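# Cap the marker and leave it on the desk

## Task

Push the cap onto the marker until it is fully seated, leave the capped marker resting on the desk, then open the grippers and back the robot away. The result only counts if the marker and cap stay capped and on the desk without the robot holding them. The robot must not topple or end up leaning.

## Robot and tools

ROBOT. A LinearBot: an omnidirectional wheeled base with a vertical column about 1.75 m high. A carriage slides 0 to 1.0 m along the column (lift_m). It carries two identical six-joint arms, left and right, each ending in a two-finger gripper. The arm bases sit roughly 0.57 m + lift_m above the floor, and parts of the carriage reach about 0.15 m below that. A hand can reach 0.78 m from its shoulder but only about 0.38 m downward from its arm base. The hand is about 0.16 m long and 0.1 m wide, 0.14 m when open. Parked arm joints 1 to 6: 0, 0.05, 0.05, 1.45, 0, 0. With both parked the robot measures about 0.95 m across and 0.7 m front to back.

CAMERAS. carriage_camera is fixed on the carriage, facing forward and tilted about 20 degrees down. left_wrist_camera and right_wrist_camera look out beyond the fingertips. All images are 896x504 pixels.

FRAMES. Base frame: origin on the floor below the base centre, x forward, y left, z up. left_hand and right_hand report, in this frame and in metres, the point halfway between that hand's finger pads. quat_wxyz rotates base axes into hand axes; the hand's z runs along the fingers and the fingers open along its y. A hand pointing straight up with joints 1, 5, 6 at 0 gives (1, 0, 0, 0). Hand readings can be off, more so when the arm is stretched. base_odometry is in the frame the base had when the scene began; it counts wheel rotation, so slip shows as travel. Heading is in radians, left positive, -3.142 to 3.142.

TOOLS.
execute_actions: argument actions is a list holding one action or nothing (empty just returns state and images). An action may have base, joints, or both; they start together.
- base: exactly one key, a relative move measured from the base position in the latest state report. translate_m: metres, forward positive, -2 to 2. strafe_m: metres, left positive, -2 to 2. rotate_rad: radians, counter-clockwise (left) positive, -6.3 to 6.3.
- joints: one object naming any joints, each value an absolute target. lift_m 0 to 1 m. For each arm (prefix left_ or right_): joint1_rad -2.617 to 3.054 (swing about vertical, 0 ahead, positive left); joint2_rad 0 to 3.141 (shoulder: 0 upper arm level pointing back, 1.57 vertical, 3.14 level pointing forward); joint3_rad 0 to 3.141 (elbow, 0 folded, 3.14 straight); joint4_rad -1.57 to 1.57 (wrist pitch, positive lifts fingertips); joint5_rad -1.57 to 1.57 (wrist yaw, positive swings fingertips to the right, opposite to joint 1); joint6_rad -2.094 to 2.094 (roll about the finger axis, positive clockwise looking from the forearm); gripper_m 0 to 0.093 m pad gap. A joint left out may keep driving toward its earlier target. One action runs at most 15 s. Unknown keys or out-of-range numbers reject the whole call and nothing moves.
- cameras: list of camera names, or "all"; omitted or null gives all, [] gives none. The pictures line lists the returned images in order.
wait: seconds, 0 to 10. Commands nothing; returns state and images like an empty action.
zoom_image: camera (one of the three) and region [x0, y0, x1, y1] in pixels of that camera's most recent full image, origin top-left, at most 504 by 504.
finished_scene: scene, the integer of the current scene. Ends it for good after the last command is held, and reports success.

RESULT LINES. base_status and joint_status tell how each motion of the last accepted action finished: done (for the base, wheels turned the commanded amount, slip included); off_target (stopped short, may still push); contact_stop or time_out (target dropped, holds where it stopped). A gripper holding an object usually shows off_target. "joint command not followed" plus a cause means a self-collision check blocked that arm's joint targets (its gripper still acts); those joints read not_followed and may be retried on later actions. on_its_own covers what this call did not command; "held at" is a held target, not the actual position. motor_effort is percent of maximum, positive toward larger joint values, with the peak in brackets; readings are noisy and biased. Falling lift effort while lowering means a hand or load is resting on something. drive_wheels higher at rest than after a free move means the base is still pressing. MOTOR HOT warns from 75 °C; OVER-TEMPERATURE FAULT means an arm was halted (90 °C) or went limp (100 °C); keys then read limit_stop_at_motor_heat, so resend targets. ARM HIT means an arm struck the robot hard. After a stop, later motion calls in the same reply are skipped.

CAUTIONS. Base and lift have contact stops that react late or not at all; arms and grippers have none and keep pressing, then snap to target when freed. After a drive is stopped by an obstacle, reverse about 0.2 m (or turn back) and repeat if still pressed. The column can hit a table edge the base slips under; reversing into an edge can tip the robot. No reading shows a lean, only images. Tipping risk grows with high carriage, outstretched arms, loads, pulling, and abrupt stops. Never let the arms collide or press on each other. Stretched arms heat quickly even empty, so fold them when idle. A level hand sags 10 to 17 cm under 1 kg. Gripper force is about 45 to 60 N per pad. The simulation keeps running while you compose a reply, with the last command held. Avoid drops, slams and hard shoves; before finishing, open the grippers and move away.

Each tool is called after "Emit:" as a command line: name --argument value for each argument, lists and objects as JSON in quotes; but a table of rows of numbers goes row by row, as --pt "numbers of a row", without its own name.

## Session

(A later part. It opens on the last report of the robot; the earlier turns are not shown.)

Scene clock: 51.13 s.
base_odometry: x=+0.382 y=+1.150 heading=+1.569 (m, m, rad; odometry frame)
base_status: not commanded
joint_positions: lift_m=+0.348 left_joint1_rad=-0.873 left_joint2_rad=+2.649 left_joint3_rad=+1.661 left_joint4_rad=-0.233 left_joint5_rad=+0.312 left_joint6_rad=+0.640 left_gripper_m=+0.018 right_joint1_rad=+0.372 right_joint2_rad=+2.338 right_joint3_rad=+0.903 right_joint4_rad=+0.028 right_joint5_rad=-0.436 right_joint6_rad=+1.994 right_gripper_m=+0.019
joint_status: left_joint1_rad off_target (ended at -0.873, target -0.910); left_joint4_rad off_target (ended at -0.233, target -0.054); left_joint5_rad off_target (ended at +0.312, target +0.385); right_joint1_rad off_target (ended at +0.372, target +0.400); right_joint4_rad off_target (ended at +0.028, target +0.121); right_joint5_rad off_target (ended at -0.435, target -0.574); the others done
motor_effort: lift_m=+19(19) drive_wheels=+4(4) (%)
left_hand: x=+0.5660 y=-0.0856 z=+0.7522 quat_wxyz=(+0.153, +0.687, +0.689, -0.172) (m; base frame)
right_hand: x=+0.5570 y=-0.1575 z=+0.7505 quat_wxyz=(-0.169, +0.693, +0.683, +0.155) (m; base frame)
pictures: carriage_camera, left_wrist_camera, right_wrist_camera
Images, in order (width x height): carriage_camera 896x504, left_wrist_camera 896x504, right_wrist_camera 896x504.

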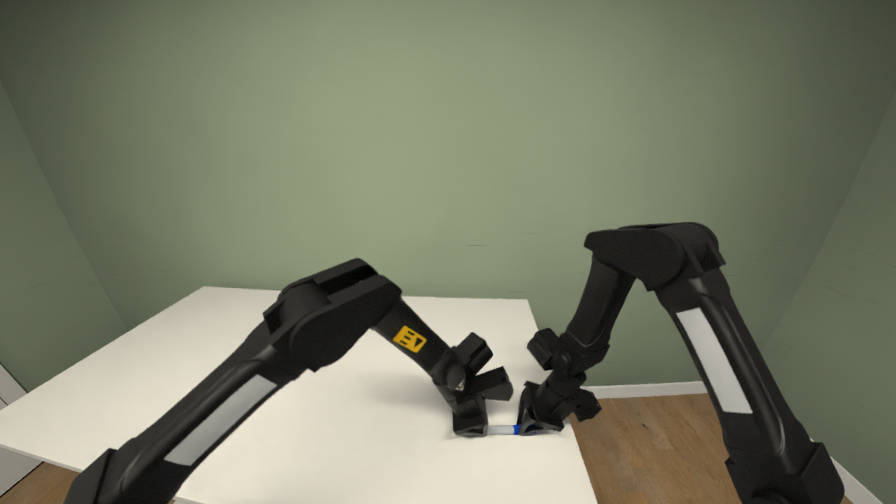

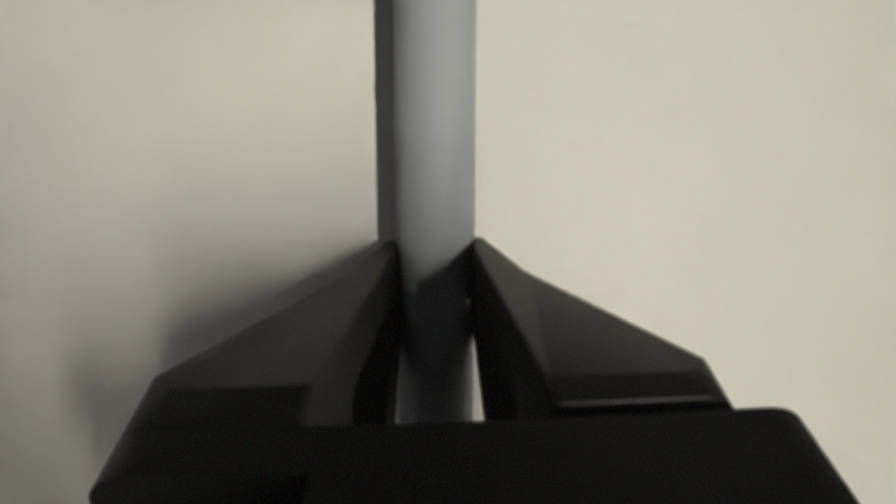

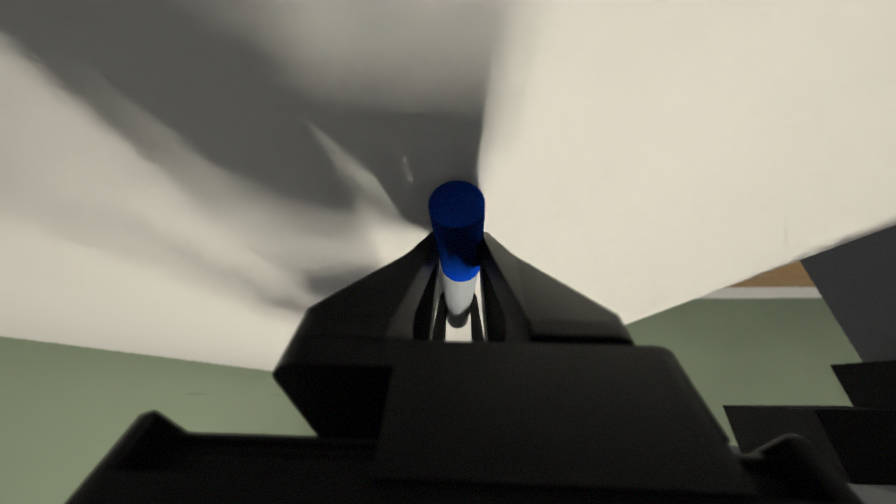

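Emit:
zoom_image --camera "carriage_camera" --region '[495, 415, 530, 440]'

Emit:
zoom_image --camera "right_wrist_camera" --region '[420, 240, 500, 340]'

Region (495, 415, 530, 440) of carriage_camera's 896x504 image, scaled by 14.400, with more detail than that image has; it fills the top 360 rows of this view, and the rest is white.

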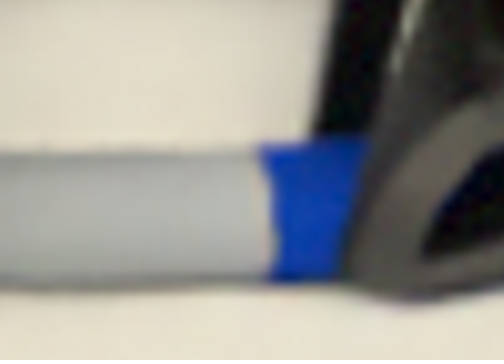

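Region (420, 240, 500, 340) of right_wrist_camera's 896x504 image, scaled by 5.040, with more detail than that image has; it fills the left 403 columns of this view, and the rest is white.

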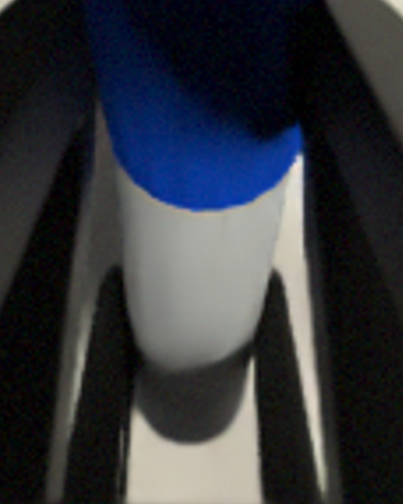

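Emit:
execute_actions --actions '[{"joints": {"left_joint1_rad": -0.873, "left_joint2_rad": 2.644, "left_joint3_rad": 1.675, "left_joint4_rad": -0.226, "left_joint5_rad": 0.30, "right_joint1_rad": 0.365, "right_joint2_rad": 2.338, "right_joint3_rad": 0.915, "right_joint4_rad": 0.035, "right_joint5_rad": -0.434}}]' --cameras '[]'

Emit:
execute_actions --actions '[{"joints": {"right_gripper_m": 0.06}}]' --cameras '["carriage_camera", "right_wrist_camera"]'

Emit:
zoom_image --camera "right_wrist_camera" --region '[380, 160, 540, 350]'

Scene clock: 52.30 s.
base_odometry: x=+0.382 y=+1.150 heading=+1.569 (m, m, rad; odometry frame)
base_status: not commanded
joint_positions: lift_m=+0.348 left_joint1_rad=-0.872 left_joint2_rad=+2.649 left_joint3_rad=+1.661 left_joint4_rad=-0.228 left_joint5_rad=+0.298 left_joint6_rad=+0.640 left_gripper_m=+0.018 right_joint1_rad=+0.360 right_joint2_rad=+2.338 right_joint3_rad=+0.903 right_joint4_rad=+0.029 right_joint5_rad=-0.431 right_joint6_rad=+1.994 right_gripper_m=+0.019
joint_status: all done
motor_effort: lift_m=+19(18) drive_wheels=+3(4) (%)
left_hand: x=+0.5693 y=-0.0848 z=+0.7519 quat_wxyz=(+0.157, +0.687, +0.690, -0.165) (m; base frame)
right_hand: x=+0.5599 y=-0.1614 z=+0.7502 quat_wxyz=(-0.166, +0.698, +0.679, +0.156) (m; base frame)
pictures: none
No camera images: the call's "cameras" was empty. Leave "cameras" out to get every camera's image.

Scene clock: 52.90 s.
base_odometry: x=+0.382 y=+1.150 heading=+1.569 (m, m, rad; odometry frame)
base_status: not commanded
joint_positions: lift_m=+0.348 left_joint1_rad=-0.872 left_joint2_rad=+2.649 left_joint3_rad=+1.661 left_joint4_rad=-0.228 left_joint5_rad=+0.298 left_joint6_rad=+0.640 left_gripper_m=+0.018 right_joint1_rad=+0.360 right_joint2_rad=+2.338 right_joint3_rad=+0.903 right_joint4_rad=+0.029 right_joint5_rad=-0.431 right_joint6_rad=+1.994 right_gripper_m=+0.060
joint_status: all done
motor_effort: lift_m=+18(19) drive_wheels=+4(4) (%)
left_hand: x=+0.5693 y=-0.0848 z=+0.7519 quat_wxyz=(+0.157, +0.687, +0.690, -0.165) (m; base frame)
right_hand: x=+0.5599 y=-0.1614 z=+0.7502 quat_wxyz=(-0.166, +0.698, +0.679, +0.156) (m; base frame)
pictures: carriage_camera, right_wrist_camera
Images, in order (width x height): carriage_camera 896x504, right_wrist_camera 896x504.

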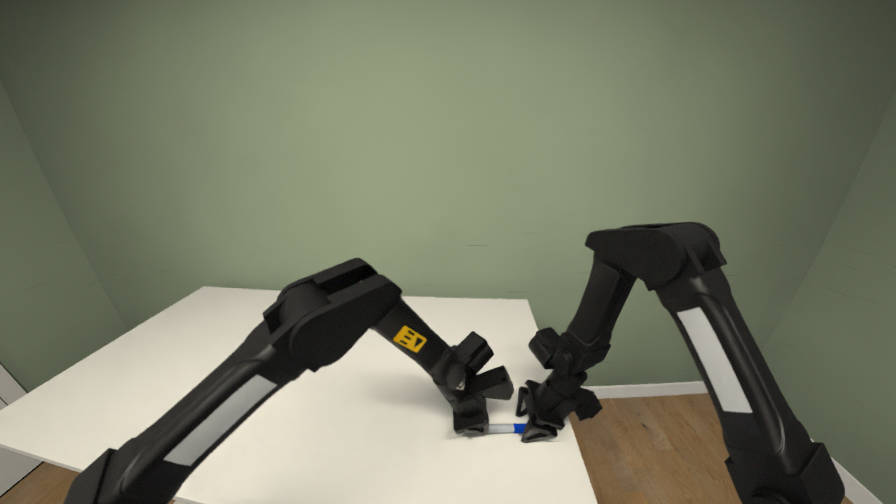

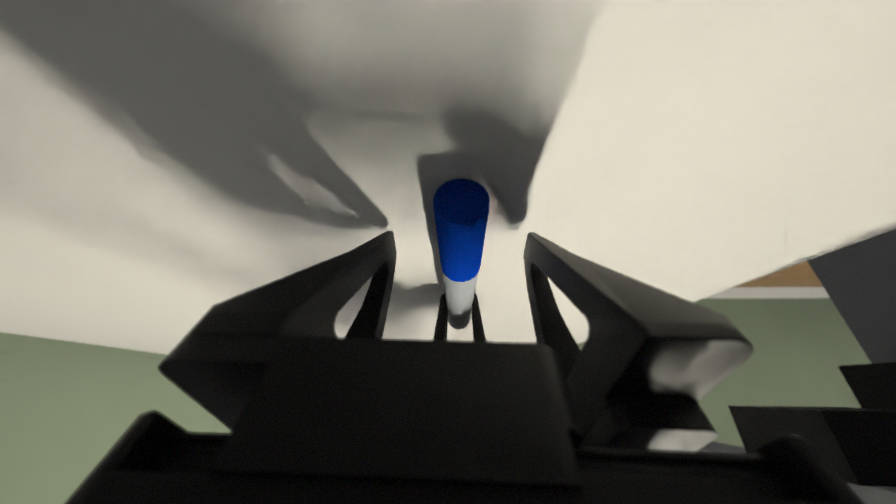

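Region (380, 160, 540, 350) of right_wrist_camera's 896x504 image, scaled by 2.653, with more detail than that image has; it fills the left 424 columns of this view, and the rest is white.

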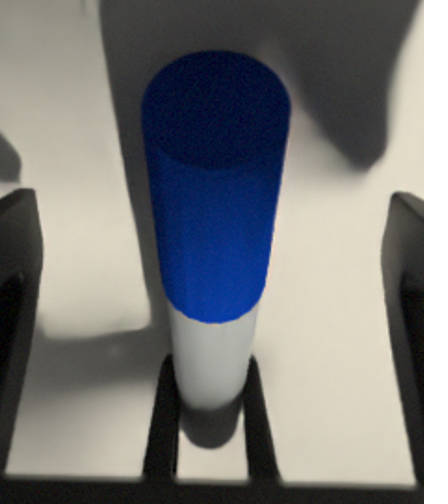

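Emit:
execute_actions --actions '[{"joints": {"left_gripper_m": 0.06, "right_joint1_rad": 0.0, "right_joint2_rad": 2.0, "right_joint3_rad": 0.8, "right_joint4_rad": -0.2, "right_joint5_rad": -0.45, "right_joint6_rad": 1.6}}]' --cameras '[]'

Emit:
execute_actions --actions '[{"joints": {"lift_m": 0.42}}]' --cameras '["carriage_camera", "left_wrist_camera"]'

Scene clock: 54.03 s.
base_odometry: x=+0.382 y=+1.150 heading=+1.569 (m, m, rad; odometry frame)
base_status: not commanded
joint_positions: lift_m=+0.348 left_joint1_rad=-0.872 left_joint2_rad=+2.649 left_joint3_rad=+1.661 left_joint4_rad=-0.228 left_joint5_rad=+0.298 left_joint6_rad=+0.640 left_gripper_m=+0.060 right_joint1_rad=-0.001 right_joint2_rad=+2.011 right_joint3_rad=+0.813 right_joint4_rad=-0.190 right_joint5_rad=-0.447 right_joint6_rad=+1.607 right_gripper_m=+0.060
joint_status: all done
motor_effort: lift_m=+19(19) drive_wheels=+3(8) (%)
left_hand: x=+0.5693 y=-0.0848 z=+0.7519 quat_wxyz=(+0.157, +0.687, +0.690, -0.165) (m; base frame)
right_hand: x=+0.5927 y=-0.2722 z=+0.8294 quat_wxyz=(-0.097, +0.685, +0.688, +0.217) (m; base frame)
pictures: none
No camera images: the call's "cameras" was empty. Leave "cameras" out to get every camera's image.

Scene clock: 54.87 s.
base_odometry: x=+0.382 y=+1.150 heading=+1.569 (m, m, rad; odometry frame)
base_status: not commanded
joint_positions: lift_m=+0.420 left_joint1_rad=-0.872 left_joint2_rad=+2.650 left_joint3_rad=+1.661 left_joint4_rad=-0.230 left_joint5_rad=+0.298 left_joint6_rad=+0.640 left_gripper_m=+0.060 right_joint1_rad=-0.001 right_joint2_rad=+2.011 right_joint3_rad=+0.813 right_joint4_rad=-0.197 right_joint5_rad=-0.447 right_joint6_rad=+1.607 right_gripper_m=+0.060
joint_status: all done
motor_effort: lift_m=+19(22) drive_wheels=+4(9) (%)
left_hand: x=+0.5688 y=-0.0844 z=+0.8234 quat_wxyz=(+0.155, +0.687, +0.690, -0.165) (m; base frame)
right_hand: x=+0.5911 y=-0.2722 z=+0.9012 quat_wxyz=(-0.099, +0.686, +0.688, +0.215) (m; base frame)
pictures: carriage_camera, left_wrist_camera
Images, in order (width x height): carriage_camera 896x504, left_wrist_camera 896x504.

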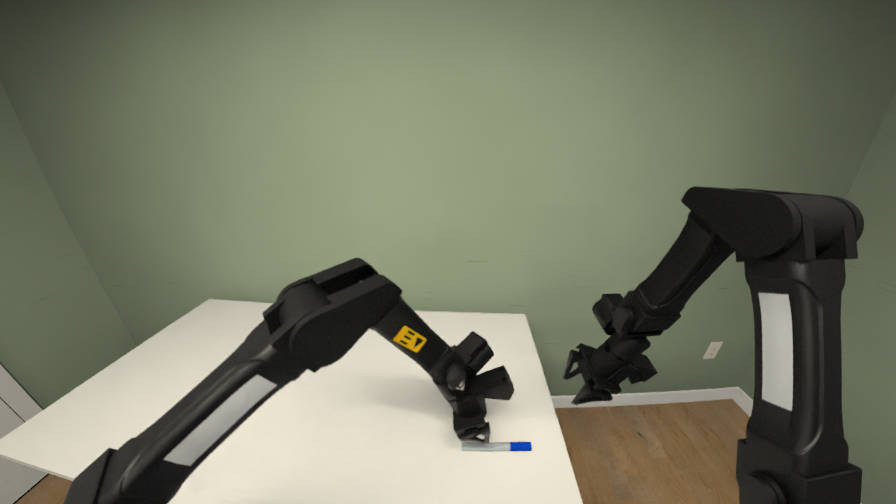

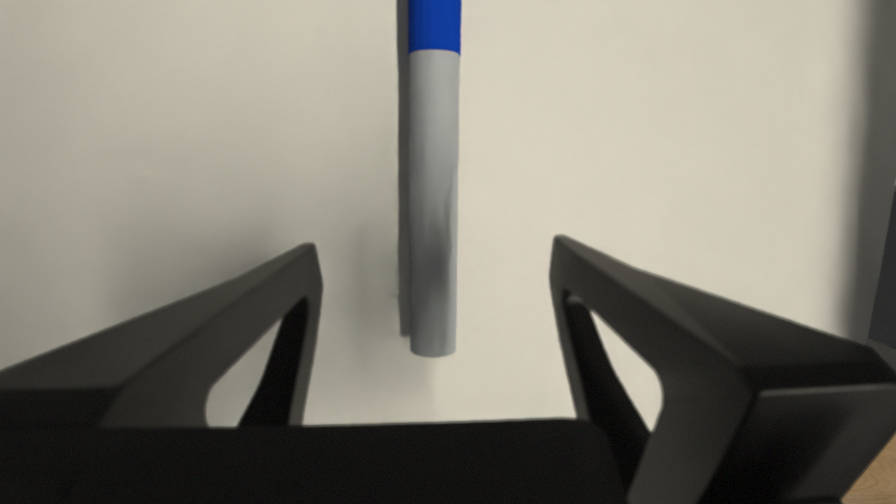

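Emit:
zoom_image --camera "left_wrist_camera" --region '[370, 0, 500, 110]'

Region (370, 0, 500, 110) of left_wrist_camera's 896x504 image, scaled by 3.877, with more detail than that image has; it fills the top 426 rows of this view, and the rest is white.

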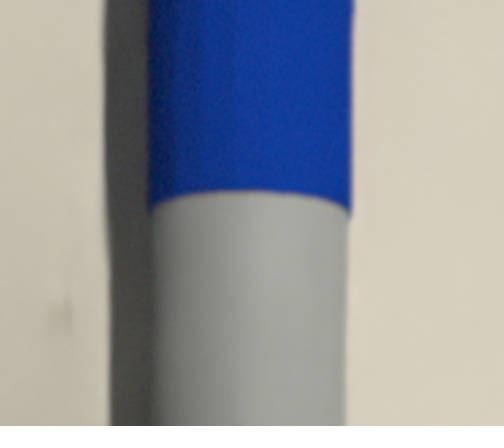

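The cap sits flush against the shoulder. Parking the arms and backing away.

Emit:
execute_actions --actions '[{"base": {"translate_m": -0.3}, "joints": {"left_joint1_rad": 0, "left_joint2_rad": 0.05, "left_joint3_rad": 0.05, "left_joint4_rad": 1.45, "left_joint5_rad": 0, "left_joint6_rad": 0, "right_joint1_rad": 0, "right_joint2_rad": 0.05, "right_joint3_rad": 0.05, "right_joint4_rad": 1.45, "right_joint5_rad": 0, "right_joint6_rad": 0, "left_gripper_m": 0.093, "right_gripper_m": 0.093}}]' --cameras '["carriage_camera"]'

Scene clock: 57.63 s.
base_odometry: x=+0.381 y=+0.850 heading=+1.569 (m, m, rad; odometry frame)
base_status: done
joint_positions: lift_m=+0.420 left_joint1_rad=-0.005 left_joint2_rad=+0.057 left_joint3_rad=+0.061 left_joint4_rad=+1.454 left_joint5_rad=-0.005 left_joint6_rad=+0.004 left_gripper_m=+0.093 right_joint1_rad=-0.001 right_joint2_rad=+0.062 right_joint3_rad=+0.076 right_joint4_rad=+1.460 right_joint5_rad=-0.005 right_joint6_rad=+0.007 right_gripper_m=+0.093
joint_status: all done
motor_effort: lift_m=+19(19) drive_wheels=+9(23) (%)
left_hand: x=+0.3019 y=+0.3469 z=+1.4145 quat_wxyz=(+0.998, -0.002, +0.056, +0.000) (m; base frame)
right_hand: x=+0.2975 y=-0.3452 z=+1.4187 quat_wxyz=(+0.999, -0.002, +0.048, +0.003) (m; base frame)
pictures: carriage_camera
Images, in order (width x height): carriage_camera 896x504.

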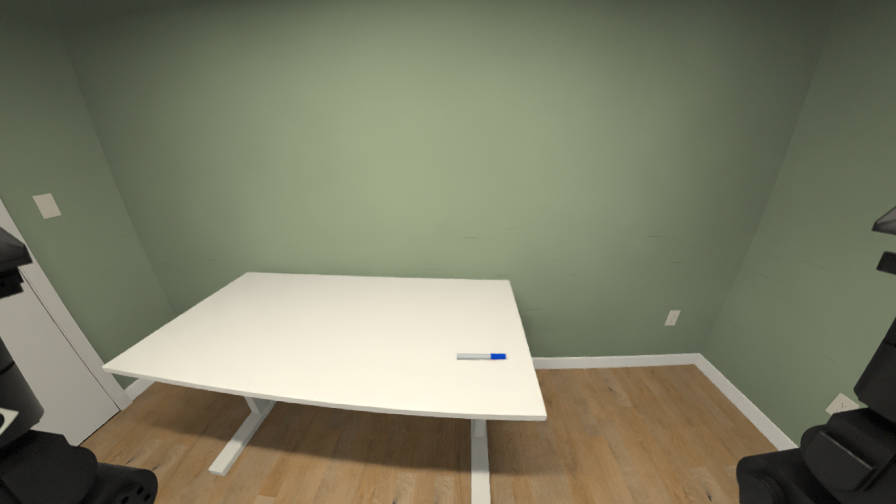

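Emit:
finished_scene --scene 1

The scene is finished: the task was done.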